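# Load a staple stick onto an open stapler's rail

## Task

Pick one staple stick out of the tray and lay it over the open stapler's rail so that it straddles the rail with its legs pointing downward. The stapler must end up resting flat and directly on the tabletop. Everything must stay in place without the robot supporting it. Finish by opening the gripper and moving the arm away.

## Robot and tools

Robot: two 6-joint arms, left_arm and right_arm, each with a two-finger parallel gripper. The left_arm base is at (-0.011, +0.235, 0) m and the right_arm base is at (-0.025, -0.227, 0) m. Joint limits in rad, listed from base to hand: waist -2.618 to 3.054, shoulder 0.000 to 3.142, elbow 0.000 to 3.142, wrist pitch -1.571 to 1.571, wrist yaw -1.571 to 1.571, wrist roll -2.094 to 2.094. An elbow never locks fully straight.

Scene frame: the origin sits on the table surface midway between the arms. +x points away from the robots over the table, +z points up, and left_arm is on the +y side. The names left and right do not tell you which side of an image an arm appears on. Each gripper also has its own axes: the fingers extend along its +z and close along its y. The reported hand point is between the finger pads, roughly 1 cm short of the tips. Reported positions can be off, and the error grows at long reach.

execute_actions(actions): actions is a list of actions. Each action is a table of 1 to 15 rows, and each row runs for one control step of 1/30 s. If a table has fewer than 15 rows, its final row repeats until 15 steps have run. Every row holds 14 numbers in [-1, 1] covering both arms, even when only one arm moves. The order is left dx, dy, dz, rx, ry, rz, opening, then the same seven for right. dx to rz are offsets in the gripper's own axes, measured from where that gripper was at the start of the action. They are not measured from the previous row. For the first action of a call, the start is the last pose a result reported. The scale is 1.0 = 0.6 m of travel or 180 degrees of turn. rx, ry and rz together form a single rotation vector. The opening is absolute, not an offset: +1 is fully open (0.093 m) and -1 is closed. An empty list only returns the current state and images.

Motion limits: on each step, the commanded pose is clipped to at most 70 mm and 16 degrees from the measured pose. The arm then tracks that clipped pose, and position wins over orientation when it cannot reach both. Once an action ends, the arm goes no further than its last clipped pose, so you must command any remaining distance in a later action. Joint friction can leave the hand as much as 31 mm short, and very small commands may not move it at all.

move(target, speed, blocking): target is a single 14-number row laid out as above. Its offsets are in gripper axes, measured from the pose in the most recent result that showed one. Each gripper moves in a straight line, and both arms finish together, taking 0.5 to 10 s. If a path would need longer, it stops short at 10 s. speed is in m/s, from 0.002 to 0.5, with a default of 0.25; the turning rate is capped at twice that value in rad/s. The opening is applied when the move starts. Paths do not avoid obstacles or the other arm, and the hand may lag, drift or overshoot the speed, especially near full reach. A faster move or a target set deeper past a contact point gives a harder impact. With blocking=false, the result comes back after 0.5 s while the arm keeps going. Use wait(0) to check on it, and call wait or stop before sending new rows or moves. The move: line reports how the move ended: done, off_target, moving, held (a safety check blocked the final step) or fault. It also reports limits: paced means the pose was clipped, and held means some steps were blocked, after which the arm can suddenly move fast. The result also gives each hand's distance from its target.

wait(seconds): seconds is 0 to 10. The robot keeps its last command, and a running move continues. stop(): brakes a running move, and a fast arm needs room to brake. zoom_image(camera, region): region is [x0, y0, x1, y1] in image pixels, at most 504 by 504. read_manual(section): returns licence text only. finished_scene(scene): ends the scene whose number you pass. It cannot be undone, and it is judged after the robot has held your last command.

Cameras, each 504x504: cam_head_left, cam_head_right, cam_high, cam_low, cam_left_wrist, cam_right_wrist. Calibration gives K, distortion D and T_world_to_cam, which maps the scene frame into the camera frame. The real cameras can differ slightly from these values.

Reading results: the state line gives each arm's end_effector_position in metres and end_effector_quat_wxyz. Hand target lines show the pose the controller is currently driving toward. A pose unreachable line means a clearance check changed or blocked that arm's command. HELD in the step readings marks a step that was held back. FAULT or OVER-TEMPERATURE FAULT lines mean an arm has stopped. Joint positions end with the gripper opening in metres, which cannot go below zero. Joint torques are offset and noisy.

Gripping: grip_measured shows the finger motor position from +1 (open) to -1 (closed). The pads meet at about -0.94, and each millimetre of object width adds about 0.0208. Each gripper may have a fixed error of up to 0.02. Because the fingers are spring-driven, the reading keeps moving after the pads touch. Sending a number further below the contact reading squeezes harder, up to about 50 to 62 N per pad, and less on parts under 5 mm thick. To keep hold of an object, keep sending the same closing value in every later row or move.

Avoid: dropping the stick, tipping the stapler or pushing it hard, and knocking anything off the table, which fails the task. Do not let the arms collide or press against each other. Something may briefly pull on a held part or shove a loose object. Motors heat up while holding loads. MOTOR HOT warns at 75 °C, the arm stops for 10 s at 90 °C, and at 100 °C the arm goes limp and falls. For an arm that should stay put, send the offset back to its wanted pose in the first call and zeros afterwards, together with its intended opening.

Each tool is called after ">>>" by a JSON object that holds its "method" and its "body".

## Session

>>> {"method": "execute_actions", "body": {"actions": []}}

Scene clock: 0.00 s.
left_arm: end_effector_position=(+0.0955, +0.7400, +0.3699) grip_measured=+0.985 end_effector_quat_wxyz=(-0.590, +0.805, -0.029, +0.063) | right_arm: end_effector_position=(+0.4389, +0.0465, +0.3626) grip_measured=+0.989 end_effector_quat_wxyz=(-0.577, +0.757, -0.282, +0.116)
Joint positions: left_arm=[ 1.215  1.651  1.672 -0.324 -0.09  -1.67   0.092] | right_arm=[ 0.239  1.854  1.916 -0.452 -0.631 -1.65   0.093]
Joint velocities: left_arm=[ 0.002 -0.007 -0.007  0.051 -0.051 -0.007 -0.   ] | right_arm=[ 0.027 -0.012 -0.002 -0.022  0.022 -0.095  0.002]
Joint torques (N m, as the arm reports them, + toward a larger angle): no reading
Motor temperatures (°C, as the motors report them): left_arm=[23 33 28 22 24 23] | right_arm=[24 23 36 36 25 24]
Hand target (left_arm): +0.095, +0.740, +0.370; -0.590, +0.805, -0.029, +0.063
Hand target (right_arm): +0.439, +0.046, +0.363; -0.577, +0.757, -0.282, +0.116
camera_calibration (this result's frames):
cam_left_wrist: T_world_to_cam=[[-0.0419945, 0.310761, 0.94956, -0.581861], [0.831703, -0.515761, 0.205575, 0.265546], [0.553631, 0.798384, -0.236802, -0.470324], [0, 0, 0, 1]] pos_world=[0.0150958, 0.693278, 0.386549]
cam_right_wrist: T_world_to_cam=[[0.298018, 0.16863, 0.939547, -0.471987], [0.524735, -0.851156, -0.0136767, -0.145282], [0.797395, 0.497089, -0.342146, -0.163998], [0, 0, 0, 1]] pos_world=[0.347666, 0.0374553, 0.385356]

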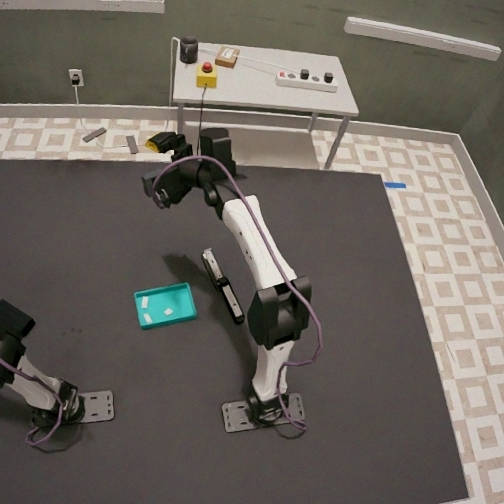

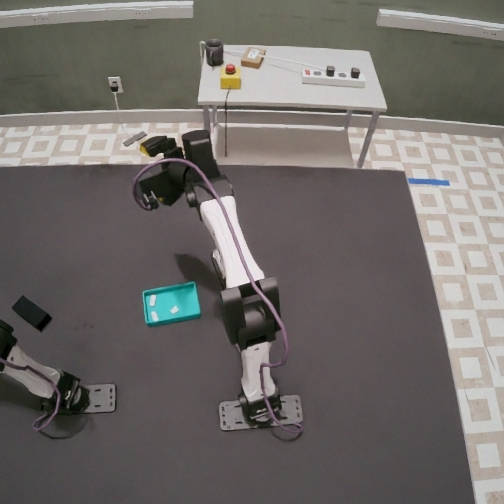

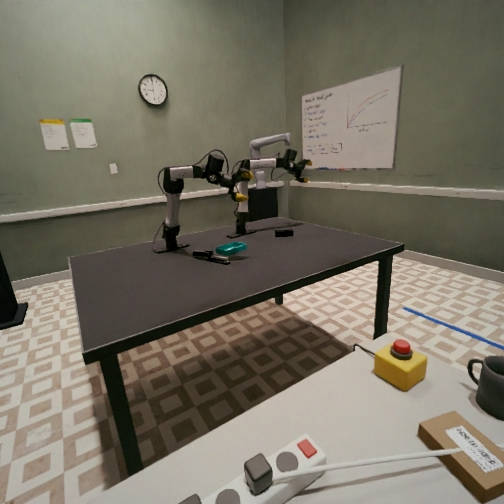

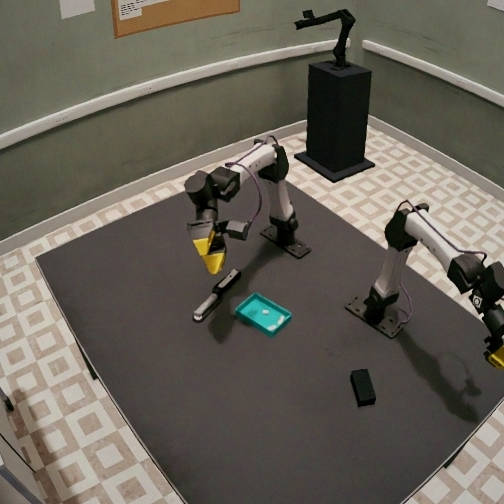

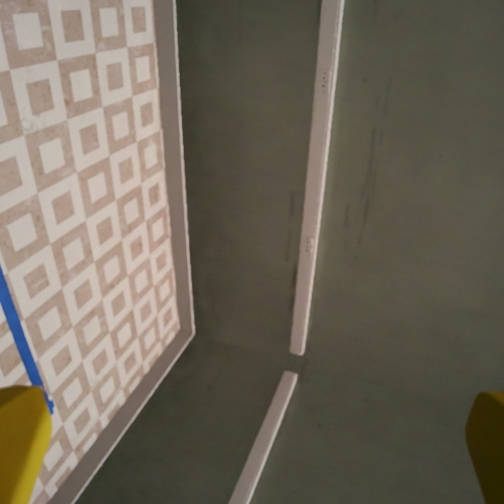

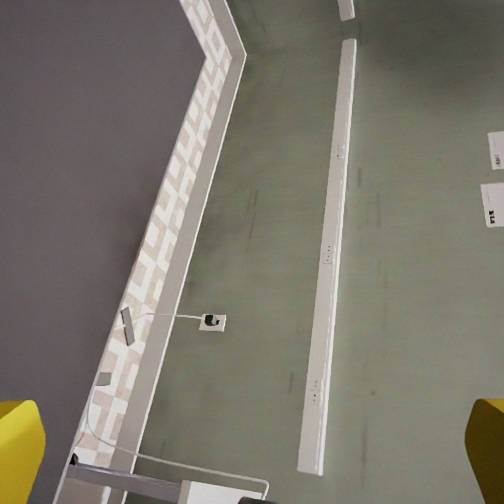

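>>> {"method": "move", "body": {"target": [0.39,0.27,-0.375,-0.062,0.579,0.79,1,0.175,0.3,-0.74,0,0,0,1], "speed": 0.3}}

Scene clock: 36.63 s.
left_arm: end_effector_position=(+0.3037, +0.4556, +0.2981) grip_measured=+0.985 end_effector_quat_wxyz=(+0.178, -0.023, +0.979, +0.100) | right_arm: end_effector_position=(+0.2524, -0.3984, +0.3223) grip_measured=+0.989 end_effector_quat_wxyz=(+0.603, -0.597, +0.385, -0.363)
Joint positions: left_arm=[ 0.508  1.819  2.22  -1.561  0.036  0.572  0.092] | right_arm=[-1.206  1.347  1.076 -0.285 -1.553 -2.097  0.093]
Joint velocities: left_arm=[-0.007 -0.002 -0.002  0.066 -0.022  0.037 -0.   ] | right_arm=[ 0.007 -0.002 -0.007  0.022 -0.037 -0.051  0.001]
Joint torques (N m, as the arm reports them, + toward a larger angle): left_arm=[ -0.83 -11.13   5.3    1.03  -0.02   0.08] | right_arm=[-0.96 -4.    6.38  1.22 -0.31  0.04]
Motor temperatures (°C, as the motors report them): left_arm=[23 39 33 28 24 23] | right_arm=[24 33 41 42 25 24]
Hand target (left_arm): +0.301, +0.450, +0.298; +0.172, -0.013, +0.980, +0.102
Hand target (right_arm): +0.251, -0.400, +0.314; +0.609, -0.593, +0.388, -0.357
Off the commanded pose (left_arm): 0.006 m, 24 deg; orientation clipped at the last step of the last action.
Off the commanded pose (right_arm): 0.010 m, 36 deg; orientation clipped at the last step of the last action.
joint sent to its limit (left arm) — the command would take joint 4 (wrist pitch) past its lower limit, so that joint was sent only as far as its limit.
joint sent to its limit (right arm) — the command would take joint 5 (wrist yaw) past its lower limit and joint 6 (wrist roll) past its lower limit, so those joints were sent only as far as their limits.
move: off_target (left_arm, right_arm); limits=paced
camera_calibration (this result's frames):
cam_left_wrist: T_world_to_cam=[[0.0964218, -0.97725, -0.188903, 0.467578], [-0.990538, -0.112835, 0.0781263, 0.368259], [-0.0976637, 0.179582, -0.978883, 0.325335], [0, 0, 0, 1]] pos_world=[0.351464, 0.440068, 0.378021]
cam_right_wrist: T_world_to_cam=[[0.0239015, -0.0306906, 0.999243, -0.332977], [0.0222937, -0.999264, -0.0312245, -0.353107], [0.999466, 0.0230231, -0.0231997, -0.150523], [0, 0, 0, 1]] pos_world=[0.166273, -0.359601, 0.318207]

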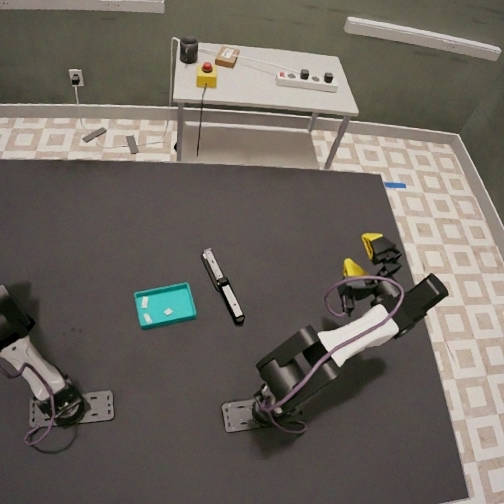

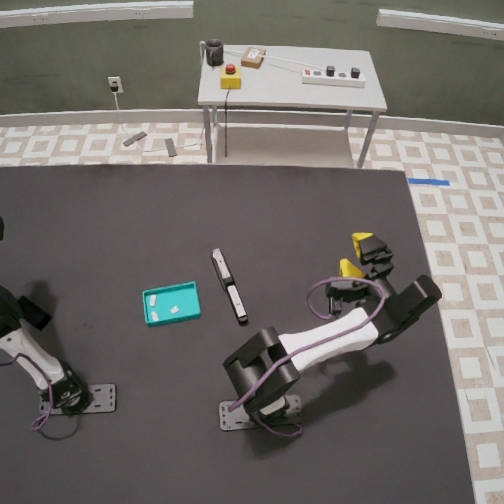

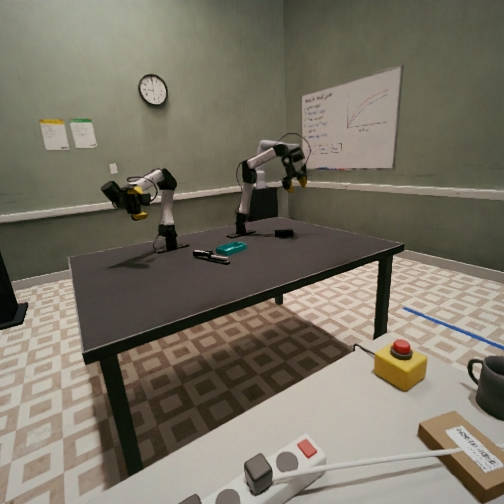

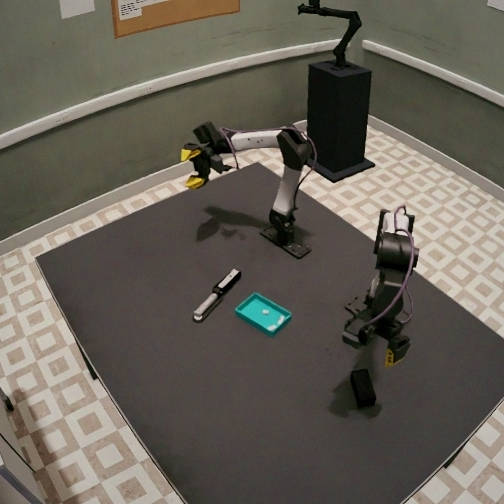

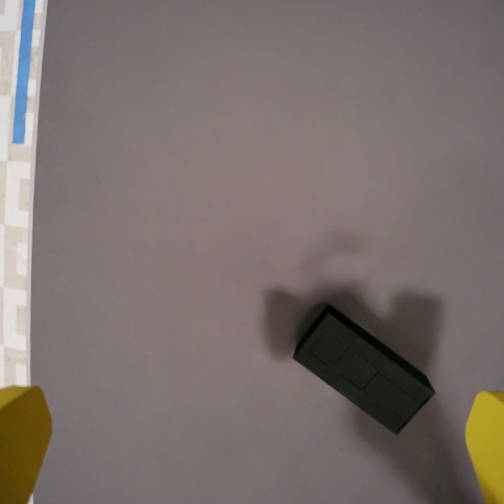

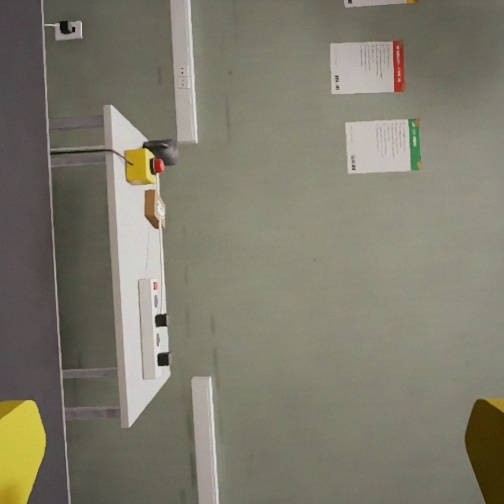

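>>> {"method": "zoom_image", "body": {"camera": "cam_head_left", "region": [120, 230, 260, 340]}}

>>> {"method": "zoom_image", "body": {"camera": "cam_high", "region": [170, 220, 270, 280]}}

Region (120, 230, 260, 340) of cam_head_left's 504x504 image, scaled by 3.600, with more detail than that image has; it fills the top 396 rows of this view, and the rest is white.

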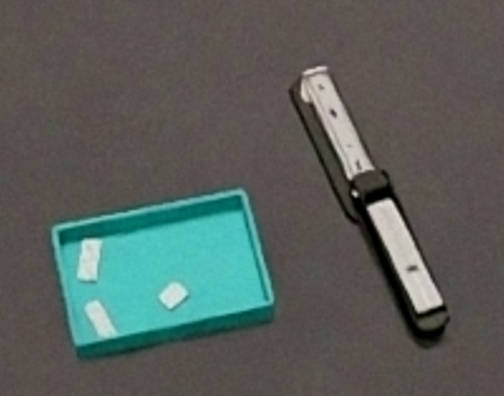

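Region (170, 220, 270, 280) of cam_high's 504x504 image, scaled by 5.040, with more detail than that image has; it fills the top 302 rows of this view, and the rest is white.

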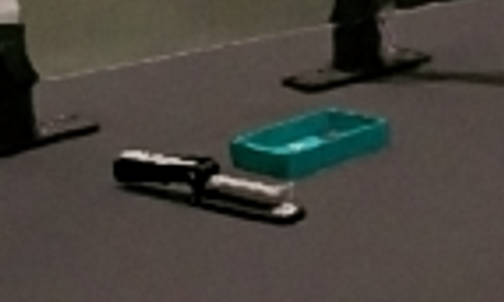

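>>> {"method": "move", "body": {"target": [0.188,-0.78,0.04,0.064,0.114,0.015,-0.3,0,0,0,0,0,0,1], "speed": 0.3}}

Scene clock: 56.80 s.
left_arm: end_effector_position=(+0.2379, +0.0040, +0.1488) grip_measured=-0.298 end_effector_quat_wxyz=(-0.008, +0.004, +1.000, -0.004) | right_arm: end_effector_position=(+0.2524, -0.3985, +0.3224) grip_measured=+0.989 end_effector_quat_wxyz=(+0.603, -0.598, +0.384, -0.364)
Joint positions: left_arm=[-0.86   1.839  1.691 -1.429  0.016 -0.734  0.031] | right_arm=[-1.206  1.347  1.075 -0.282 -1.553 -2.097  0.093]
Joint velocities: left_arm=[-0.007 -0.012 -0.007 -0.051  0.066 -0.081 -0.   ] | right_arm=[-0.002  0.012 -0.007  0.022  0.022  0.037 -0.001]
Joint torques (N m, as the arm reports them, + toward a larger angle): left_arm=[-0.18 -9.99  8.94  0.34  0.02 -0.02] | right_arm=[-0.37 -4.97  8.61  1.21 -0.21  0.14]
Motor temperatures (°C, as the motors report them): left_arm=[23 41 32 26 24 23] | right_arm=[24 31 41 40 25 24]
Hand target (left_arm): +0.240, -0.001, +0.152; -0.004, -0.000, +1.000, -0.012
Hand target (right_arm): +0.252, -0.398, +0.322; +0.603, -0.597, +0.385, -0.363
Off the commanded pose (left_arm): 0.007 m, 1 deg.
Off the commanded pose (right_arm): 0.000 m, 0 deg.
move: done
camera_calibration (this result's frames):
cam_left_wrist: T_world_to_cam=[[0.00677721, -0.999976, 0.00152956, -0.00247965], [-0.893013, -0.00536396, 0.45, 0.184913], [-0.449981, -0.00441566, -0.893027, 0.325636], [0, 0, 0, 1]] pos_world=[0.311677, -0.0000498203, 0.207595]
cam_right_wrist: T_world_to_cam=[[0.0225132, -0.0279752, 0.999355, -0.331689], [0.0223352, -0.999345, -0.0284781, -0.35414], [0.999497, 0.0229619, -0.0218736, -0.151033], [0, 0, 0, 1]] pos_world=[0.166334, -0.35972, 0.318086]

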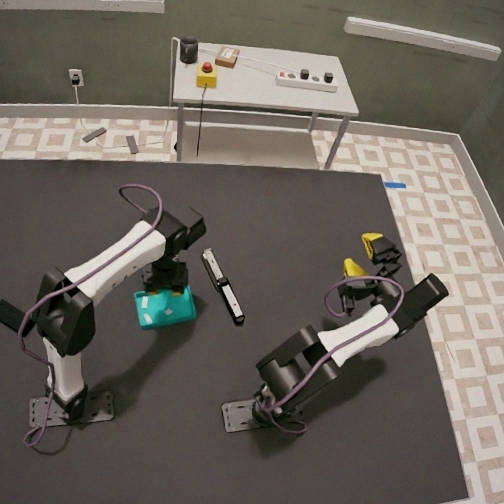

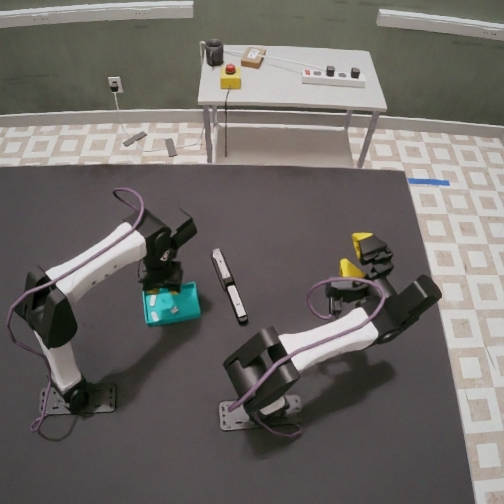

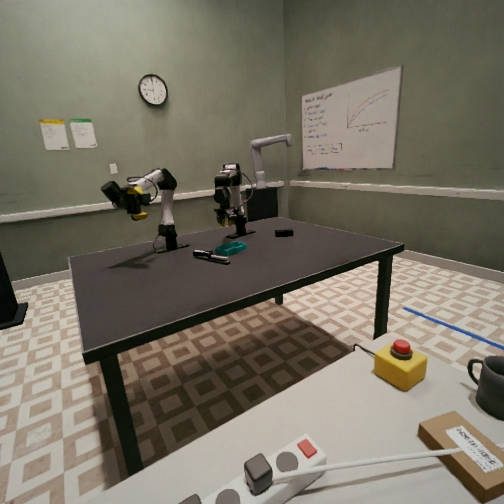

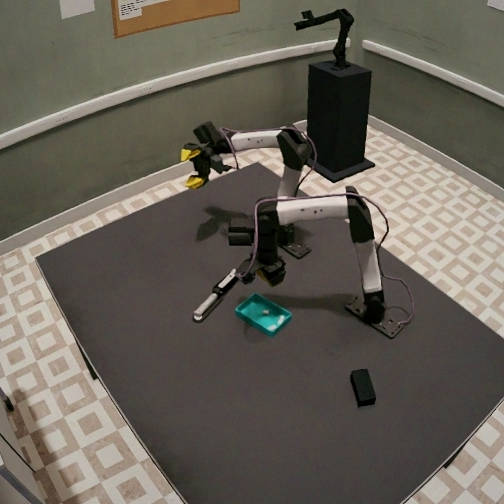

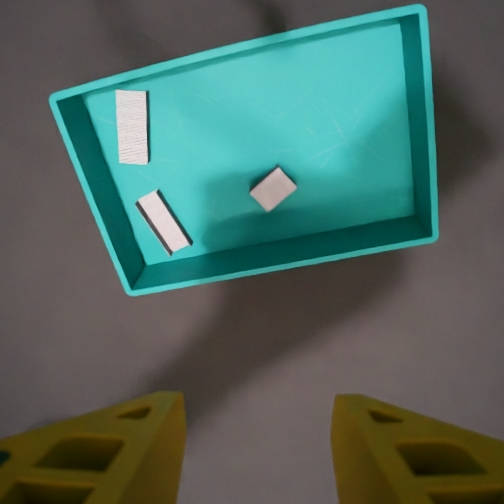

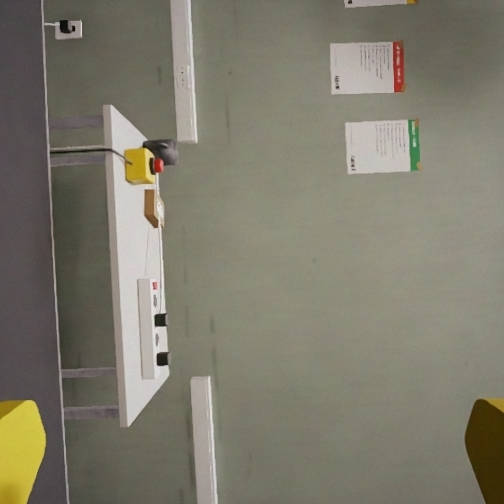

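>>> {"method": "zoom_image", "body": {"camera": "cam_left_wrist", "region": [90, 70, 330, 270]}}

Region (90, 70, 330, 270) of cam_left_wrist's 504x504 image, scaled by 2.100, with more detail than that image has.

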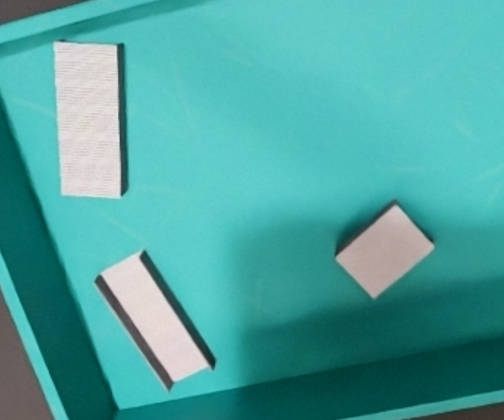

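>>> {"method": "move", "body": {"target": [-0.02,-0.017,0.135,0,0,0.25,-0.4,0,0,0,0,0,0,1], "speed": 0.15}}

Scene clock: 76.77 s.
left_arm: end_effector_position=(+0.2503, -0.0073, +0.0744) grip_measured=-0.398 end_effector_quat_wxyz=(+0.000, +0.380, +0.925, -0.009) | right_arm: end_effector_position=(+0.2524, -0.3985, +0.3224) grip_measured=+0.989 end_effector_quat_wxyz=(+0.603, -0.598, +0.384, -0.364)
Joint positions: left_arm=[-0.86   1.906  1.482 -1.141  0.016  0.038  0.026] | right_arm=[-1.206  1.347  1.075 -0.282 -1.553 -2.097  0.093]
Joint velocities: left_arm=[-0.002 -0.027  0.012 -0.007  0.007  0.037  0.   ] | right_arm=[ 0.002 -0.007  0.002  0.066  0.022 -0.022  0.001]
Joint torques (N m, as the arm reports them, + toward a larger angle): left_arm=[  0.02 -10.28   5.84   0.43   0.02   0.14] | right_arm=[-0.4  -5.    8.5   1.2  -0.23  0.12]
Motor temperatures (°C, as the motors report them): left_arm=[23 42 33 25 24 23] | right_arm=[24 30 43 40 25 24]
Hand target (left_arm): +0.248, -0.006, +0.067; -0.006, +0.386, +0.922, -0.007
Hand target (right_arm): +0.252, -0.398, +0.322; +0.603, -0.598, +0.384, -0.364
Off the commanded pose (left_arm): 0.007 m, 1 deg.
Off the commanded pose (right_arm): 0.000 m, 0 deg.
move: done
camera_calibration (this result's frames):
cam_left_wrist: T_world_to_cam=[[-0.692249, -0.721589, 0.0100256, 0.162593], [-0.648716, 0.628305, 0.429419, 0.174377], [-0.316163, 0.290761, -0.90305, 0.2342], [0, 0, 0, 1]] pos_world=[0.299722, -0.0603326, 0.134983]
cam_right_wrist: T_world_to_cam=[[0.0225132, -0.0279752, 0.999355, -0.331689], [0.0223352, -0.999345, -0.0284781, -0.35414], [0.999497, 0.0229619, -0.0218736, -0.151033], [0, 0, 0, 1]] pos_world=[0.166334, -0.35972, 0.318086]

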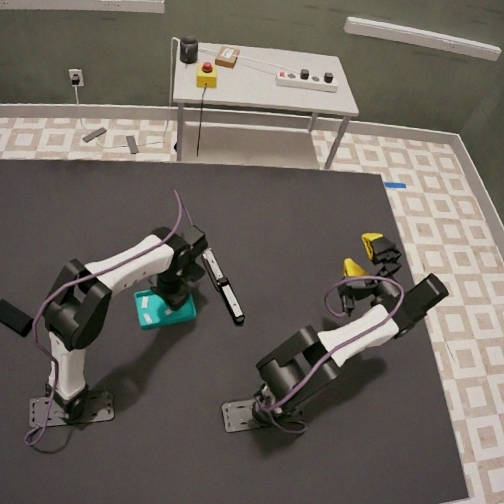

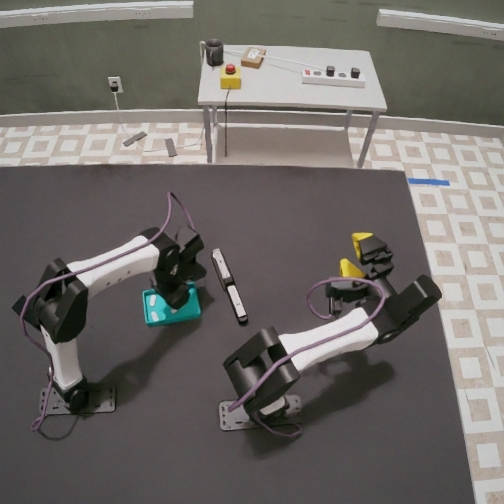

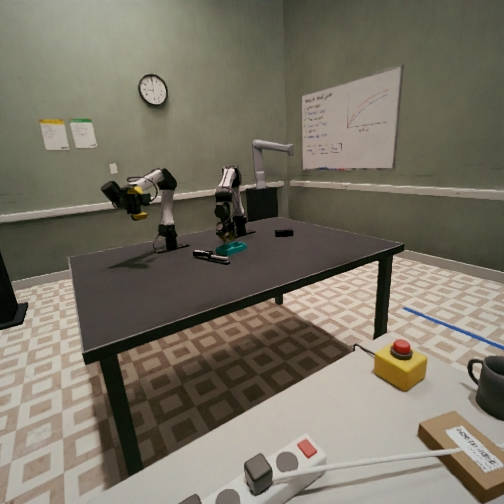

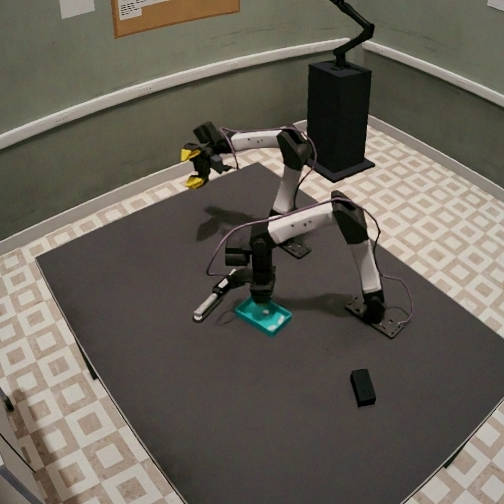

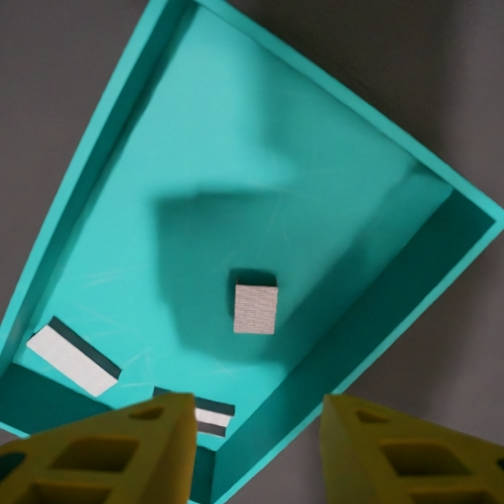

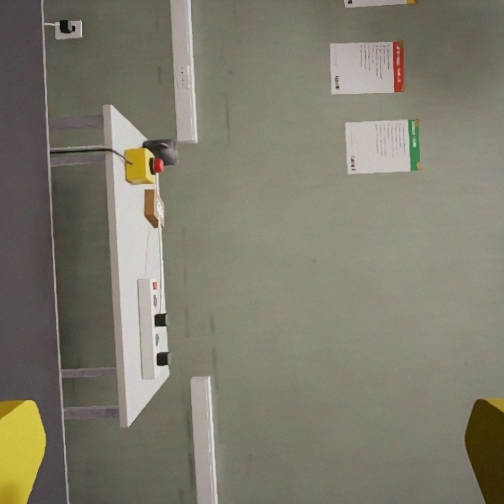

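>>> {"method": "move", "body": {"target": [-0.004,0.002,0.075,0,0,0,-0.45,0,0,0,0,0,0,1], "speed": 0.05}}

Scene clock: 87.50 s.
left_arm: end_effector_position=(+0.2539, -0.0106, +0.0357) grip_measured=-0.448 end_effector_quat_wxyz=(+0.005, +0.381, +0.925, -0.011) | right_arm: end_effector_position=(+0.2524, -0.3985, +0.3224) grip_measured=+0.989 end_effector_quat_wxyz=(+0.603, -0.598, +0.384, -0.364)
Joint positions: left_arm=[-0.86   1.951  1.386 -0.988  0.016  0.04   0.024] | right_arm=[-1.206  1.347  1.075 -0.282 -1.553 -2.097  0.093]
Joint velocities: left_arm=[-0.002 -0.007 -0.007  0.095  0.007 -0.081 -0.001] | right_arm=[-0.002 -0.007  0.012 -0.022  0.022 -0.081 -0.   ]
Joint torques (N m, as the arm reports them, + toward a larger angle): left_arm=[  0.21 -10.64   5.72   0.43   0.01   0.06] | right_arm=[-0.32 -4.99  8.51  1.21 -0.27  0.09]
Motor temperatures (°C, as the motors report them): left_arm=[23 42 33 25 24 23] | right_arm=[24 29 43 39 25 24]
Hand target (left_arm): +0.253, -0.009, +0.029; +0.000, +0.380, +0.925, -0.009
Hand target (right_arm): +0.252, -0.398, +0.322; +0.603, -0.598, +0.384, -0.364
Off the commanded pose (left_arm): 0.007 m, 1 deg.
Off the commanded pose (right_arm): 0.000 m, 0 deg.
move: done
camera_calibration (this result's frames):
cam_left_wrist: T_world_to_cam=[[-0.694251, -0.719667, 0.00972564, 0.163635], [-0.650401, 0.633103, 0.419714, 0.196189], [-0.308212, 0.285061, -0.907604, 0.199428], [0, 0, 0, 1]] pos_world=[0.302671, -0.0632944, 0.0970665]
cam_right_wrist: T_world_to_cam=[[0.0225132, -0.0279752, 0.999355, -0.331689], [0.0223352, -0.999345, -0.0284781, -0.35414], [0.999497, 0.0229619, -0.0218736, -0.151033], [0, 0, 0, 1]] pos_world=[0.166334, -0.35972, 0.318086]

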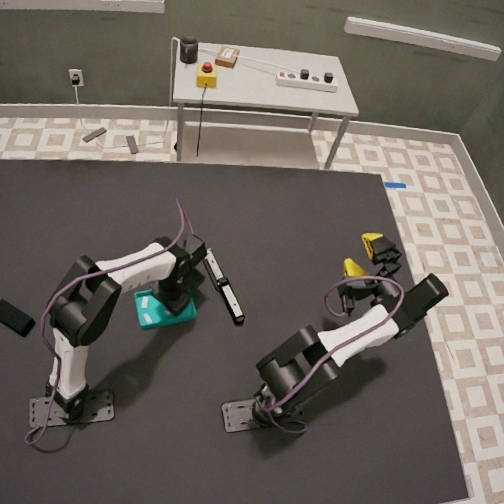

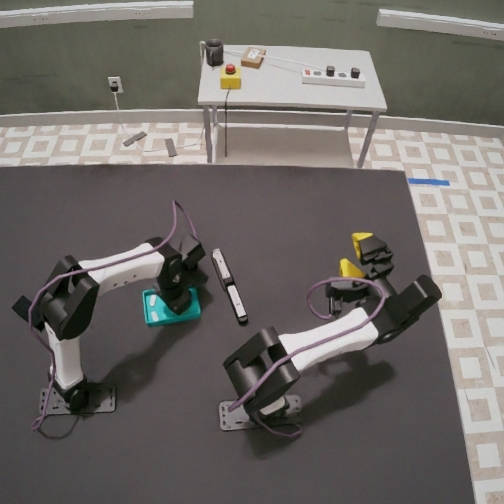

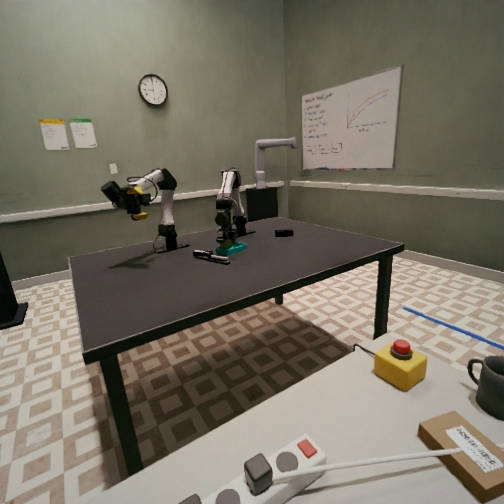

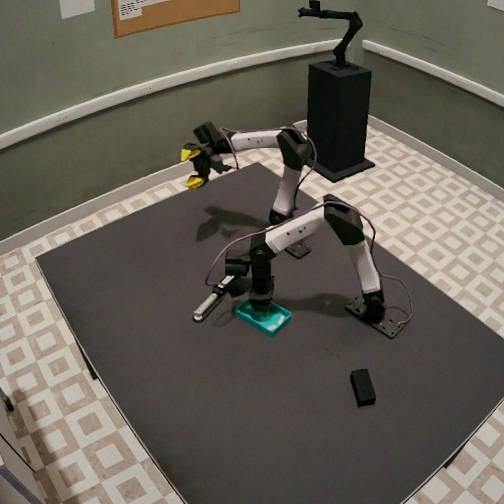

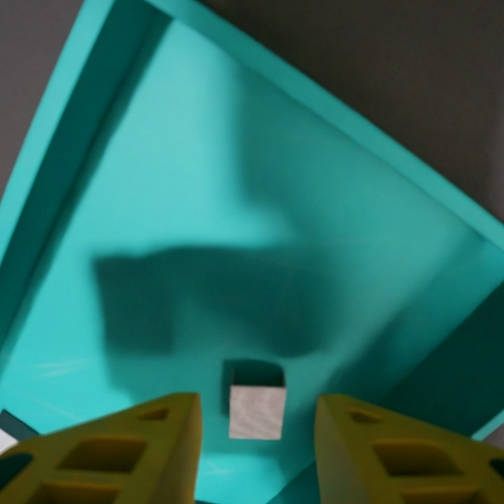

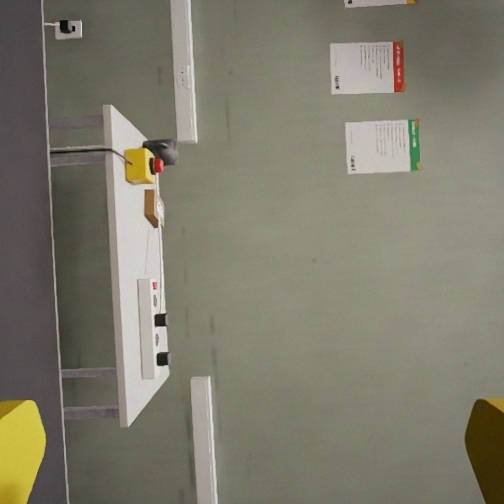

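>>> {"method": "move", "body": {"target": [-0.004,0,0.045,0,0,0,-0.45,0,0,0,0,0,0,1], "speed": 0.04}}

Scene clock: 99.73 s.
left_arm: end_effector_position=(+0.2574, -0.0141, +0.0232) grip_measured=-0.448 end_effector_quat_wxyz=(+0.012, +0.381, +0.924, -0.014) | right_arm: end_effector_position=(+0.2524, -0.3985, +0.3224) grip_measured=+0.989 end_effector_quat_wxyz=(+0.603, -0.598, +0.384, -0.364)
Joint positions: left_arm=[-0.86   1.972  1.363 -0.929  0.018  0.04   0.024] | right_arm=[-1.206  1.347  1.075 -0.282 -1.553 -2.097  0.093]
Joint velocities: left_arm=[-0.002 -0.007 -0.007  0.066  0.022 -0.051  0.   ] | right_arm=[-0.012 -0.012  0.012 -0.037  0.007  0.007 -0.001]
Joint torques (N m, as the arm reports them, + toward a larger angle): left_arm=[ 0.1  -9.22  4.61  0.7   0.01  0.05] | right_arm=[-0.33 -5.05  8.53  1.22 -0.18  0.13]
Motor temperatures (°C, as the motors report them): left_arm=[23 43 32 24 24 23] | right_arm=[24 29 44 39 25 24]
Hand target (left_arm): +0.255, -0.012, +0.009; +0.005, +0.381, +0.925, -0.011
Hand target (right_arm): +0.252, -0.398, +0.322; +0.603, -0.598, +0.384, -0.364
Off the commanded pose (left_arm): 0.015 m, 1 deg.
Off the commanded pose (right_arm): 0.000 m, 0 deg.
move: off_target (left_arm)
camera_calibration (this result's frames):
cam_left_wrist: T_world_to_cam=[[-0.694375, -0.719537, 0.0104758, 0.16371], [-0.654596, 0.637617, 0.406138, 0.207378], [-0.298911, 0.275155, -0.913752, 0.18775], [0, 0, 0, 1]] pos_world=[0.305546, -0.0660924, 0.0856179]
cam_right_wrist: T_world_to_cam=[[0.0225132, -0.0279752, 0.999355, -0.331689], [0.0223352, -0.999345, -0.0284781, -0.35414], [0.999497, 0.0229619, -0.0218736, -0.151033], [0, 0, 0, 1]] pos_world=[0.166334, -0.35972, 0.318086]

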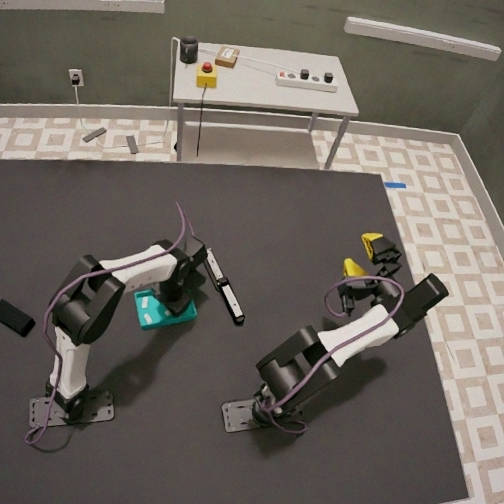

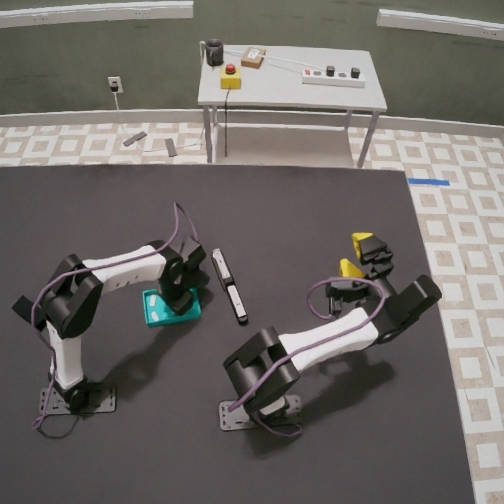

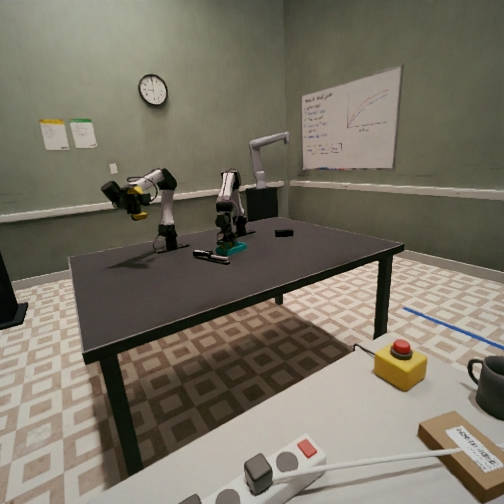

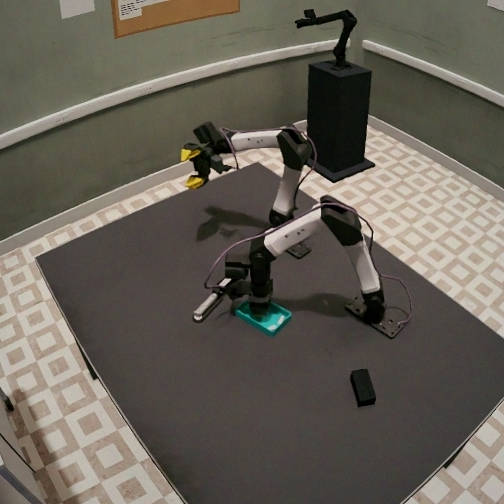

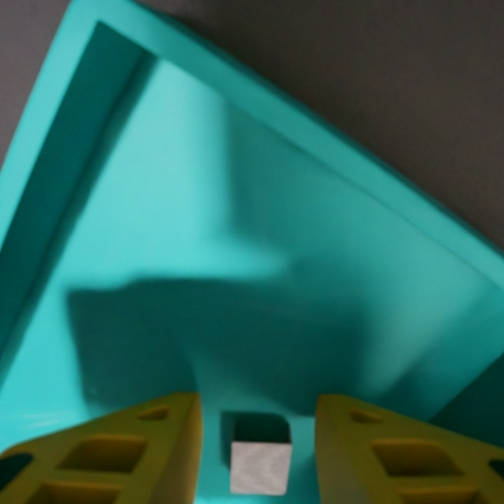

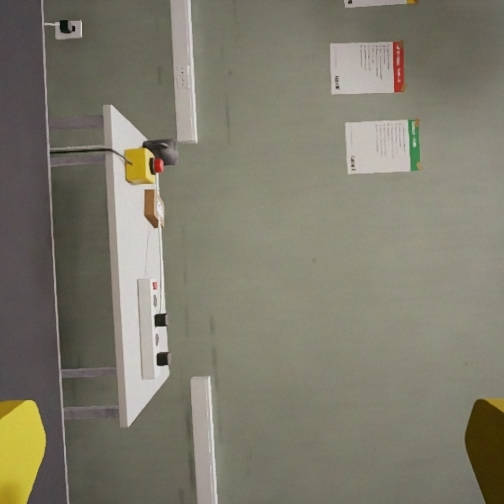

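>>> {"method": "execute_actions", "body": {"actions": [[[0,0,0.03,0,0,0,-0.45,0,0,0,0,0,0,1]],[[0,0,-0.003,0,0,0,-0.82,0,0,0,0,0,0,1]],[[0,0,-0.003,0,0,0,-0.82,0,0,0,0,0,0,1]]]}}

>>> {"method": "move", "body": {"target": [0,0,-0.14,0,0,0,-0.82,0,0,0,0,0,0,1], "speed": 0.1}}

Scene clock: 108.87 s.
left_arm: end_effector_position=(+0.2611, -0.0158, +0.0204) grip_measured=-0.818 end_effector_quat_wxyz=(+0.023, +0.381, +0.924, -0.014) | right_arm: end_effector_position=(+0.2524, -0.3985, +0.3224) grip_measured=+0.989 end_effector_quat_wxyz=(+0.603, -0.598, +0.384, -0.364)
Joint positions: left_arm=[-0.86   1.974  1.352 -0.898  0.01   0.04   0.006] | right_arm=[-1.206  1.347  1.075 -0.282 -1.553 -2.097  0.093]
Joint velocities: left_arm=[-0.002  0.002 -0.022 -0.007 -0.051 -0.022 -0.001] | right_arm=[-0.002 -0.002 -0.007 -0.066 -0.022  0.007 -0.   ]
Joint torques (N m, as the arm reports them, + toward a larger angle): left_arm=[  0.28 -11.88   7.24   0.38   0.01   0.05] | right_arm=[-0.18 -5.21  8.53  1.18 -0.22  0.16]
Motor temperatures (°C, as the motors report them): left_arm=[23 42 32 25 24 23] | right_arm=[24 29 44 39 25 24]
Hand target (left_arm): +0.261, -0.016, +0.022; +0.022, +0.381, +0.924, -0.014
Hand target (right_arm): +0.252, -0.398, +0.322; +0.603, -0.598, +0.384, -0.364
Off the commanded pose (left_arm): 0.002 m, 0 deg.
Off the commanded pose (right_arm): 0.000 m, 0 deg.
Step readings (end_effector_position; steps 1 to 15: 1st action; 16 to 30: 2nd action; 31 to 45: 3rd action):
0: left_arm (+0.2574, -0.0141, +0.0232) | right_arm (+0.2524, -0.3985, +0.3224)
1: left_arm (+0.2576, -0.0142, +0.0228) | right_arm (+0.2524, -0.3985, +0.3224)
2: left_arm (+0.2579, -0.0145, +0.0222) | right_arm (+0.2524, -0.3985, +0.3224)
4: left_arm (+0.2581, -0.0147, +0.0220) | right_arm (+0.2524, -0.3985, +0.3224)
8: left_arm (+0.2587, -0.0153, +0.0221) | right_arm (+0.2524, -0.3985, +0.3224)
15: left_arm (+0.2603, -0.0167, +0.0200) | right_arm (+0.2524, -0.3985, +0.3224)
16: left_arm (+0.2607, -0.0162, +0.0204) | right_arm (+0.2524, -0.3985, +0.3224)
17: left_arm (+0.2609, -0.0161, +0.0204) | right_arm (+0.2524, -0.3985, +0.3224)
19: left_arm (+0.2610, -0.0160, +0.0204) | right_arm (+0.2524, -0.3985, +0.3224)
23: left_arm (+0.2611, -0.0159, +0.0204) | right_arm (+0.2524, -0.3985, +0.3224)
30: left_arm (+0.2611, -0.0159, +0.0204) | right_arm (+0.2524, -0.3985, +0.3224)
31: left_arm (+0.2611, -0.0158, +0.0204) | right_arm (+0.2524, -0.3985, +0.3224)
32: left_arm (+0.2611, -0.0158, +0.0204) | right_arm (+0.2524, -0.3985, +0.3224)
34: left_arm (+0.2611, -0.0158, +0.0204) | right_arm (+0.2524, -0.3985, +0.3224)
38: left_arm (+0.2611, -0.0158, +0.0204) | right_arm (+0.2524, -0.3985, +0.3224)
45: end_effector_position above
camera_calibration (this result's frames):
cam_left_wrist: T_world_to_cam=[[-0.694283, -0.719697, 0.00272188, 0.165196], [-0.662436, 0.640512, 0.388488, 0.214562], [-0.281337, 0.267917, -0.92145, 0.182212], [0, 0, 0, 1]] pos_world=[0.308089, -0.0673557, 0.0840947]
cam_right_wrist: T_world_to_cam=[[0.0225132, -0.0279752, 0.999355, -0.331689], [0.0223352, -0.999345, -0.0284781, -0.35414], [0.999497, 0.0229619, -0.0218736, -0.151033], [0, 0, 0, 1]] pos_world=[0.166334, -0.35972, 0.318086]

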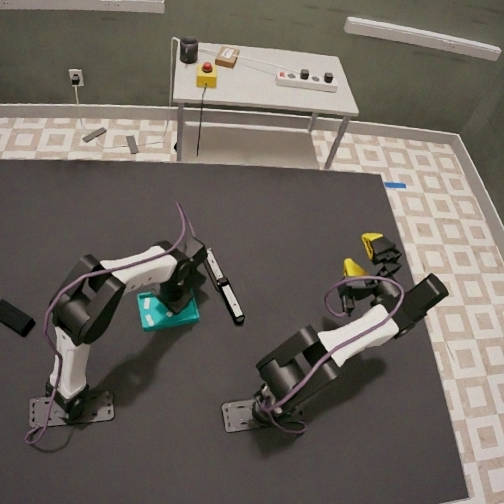

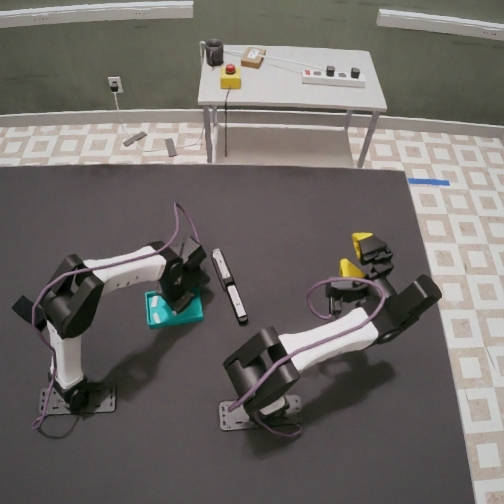

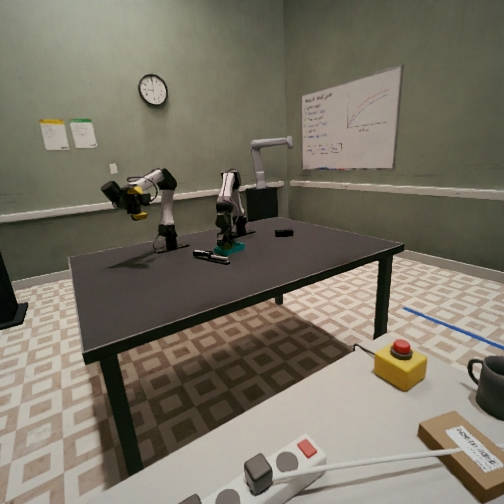

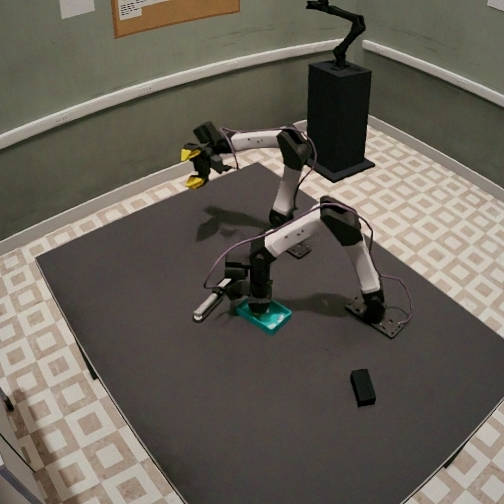

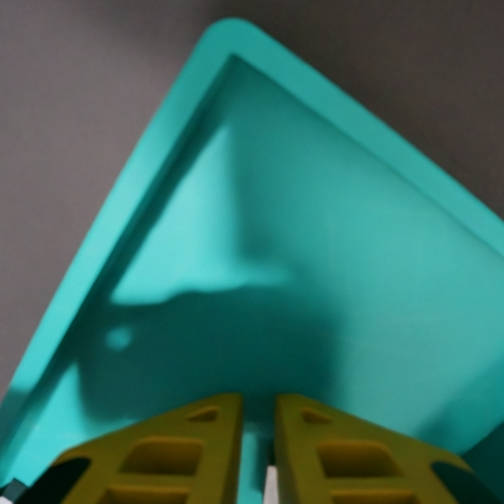

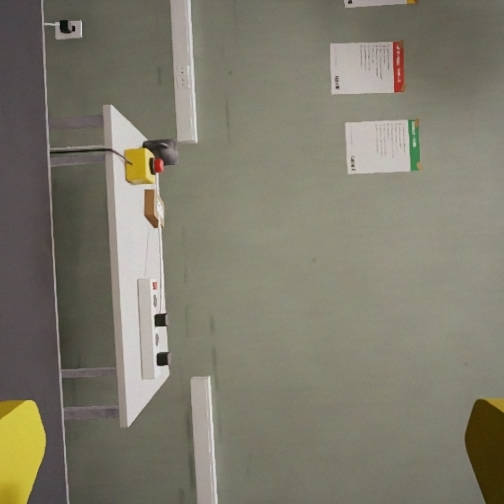

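Scene clock: 110.27 s.
left_arm: end_effector_position=(+0.2569, -0.0120, +0.0974) grip_measured=-0.818 end_effector_quat_wxyz=(+0.016, +0.381, +0.924, -0.011) | right_arm: end_effector_position=(+0.2524, -0.3985, +0.3224) grip_measured=+0.989 end_effector_quat_wxyz=(+0.603, -0.598, +0.384, -0.364)
Joint positions: left_arm=[-0.86   1.896  1.56  -1.197  0.01   0.04   0.006] | right_arm=[-1.206  1.347  1.075 -0.282 -1.553 -2.097  0.093]
Joint velocities: left_arm=[-0.002 -0.002  0.002 -0.051  0.007 -0.037 -0.   ] | right_arm=[-0.002 -0.012  0.002  0.007  0.007 -0.037 -0.   ]
Joint torques (N m, as the arm reports them, + toward a larger angle): left_arm=[  0.26 -12.15   8.82   0.31  -0.03   0.08] | right_arm=[-0.34 -5.12  8.58  1.2  -0.23  0.1 ]
Motor temperatures (°C, as the motors report them): left_arm=[23 43 32 24 24 23] | right_arm=[24 29 44 39 25 24]
Hand target (left_arm): +0.258, -0.013, +0.104; +0.022, +0.381, +0.924, -0.014
Hand target (right_arm): +0.252, -0.398, +0.322; +0.603, -0.598, +0.384, -0.364
Off the commanded pose (left_arm): 0.007 m, 1 deg.
Off the commanded pose (right_arm): 0.000 m, 0 deg.
move: done
camera_calibration (this result's frames):
cam_left_wrist: T_world_to_cam=[[-0.694252, -0.719725, 0.0030937, 0.164791], [-0.658323, 0.636749, 0.40145, 0.177007], [-0.290903, 0.276671, -0.915876, 0.252941], [0, 0, 0, 1]] pos_world=[0.304516, -0.0640859, 0.160094]
cam_right_wrist: T_world_to_cam=[[0.0225132, -0.0279752, 0.999355, -0.331689], [0.0223352, -0.999345, -0.0284781, -0.35414], [0.999497, 0.0229619, -0.0218736, -0.151033], [0, 0, 0, 1]] pos_world=[0.166334, -0.35972, 0.318086]

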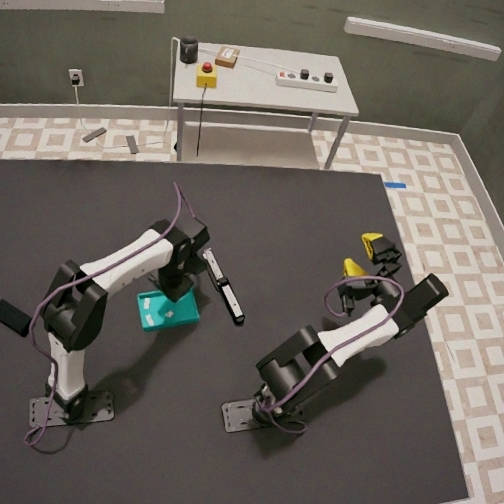

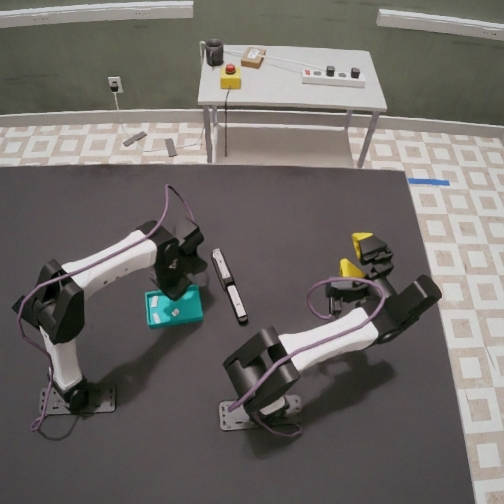

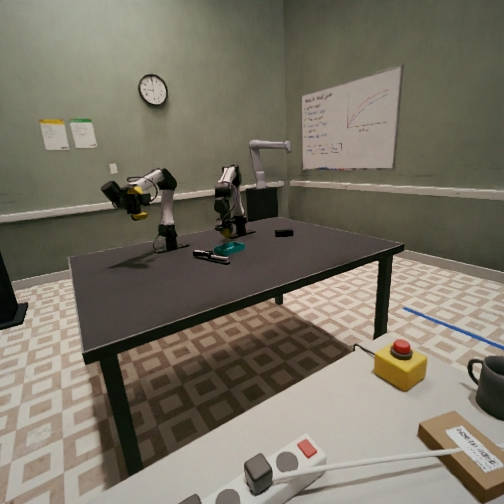

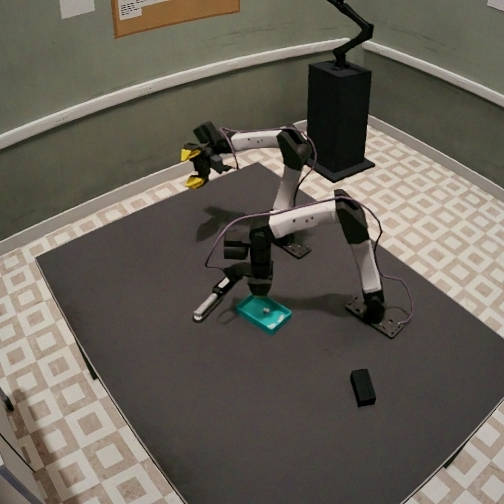

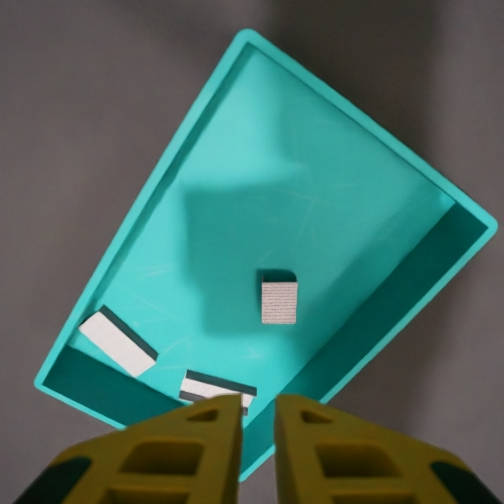

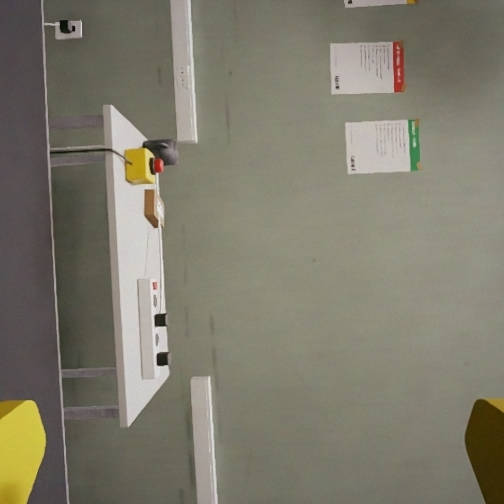

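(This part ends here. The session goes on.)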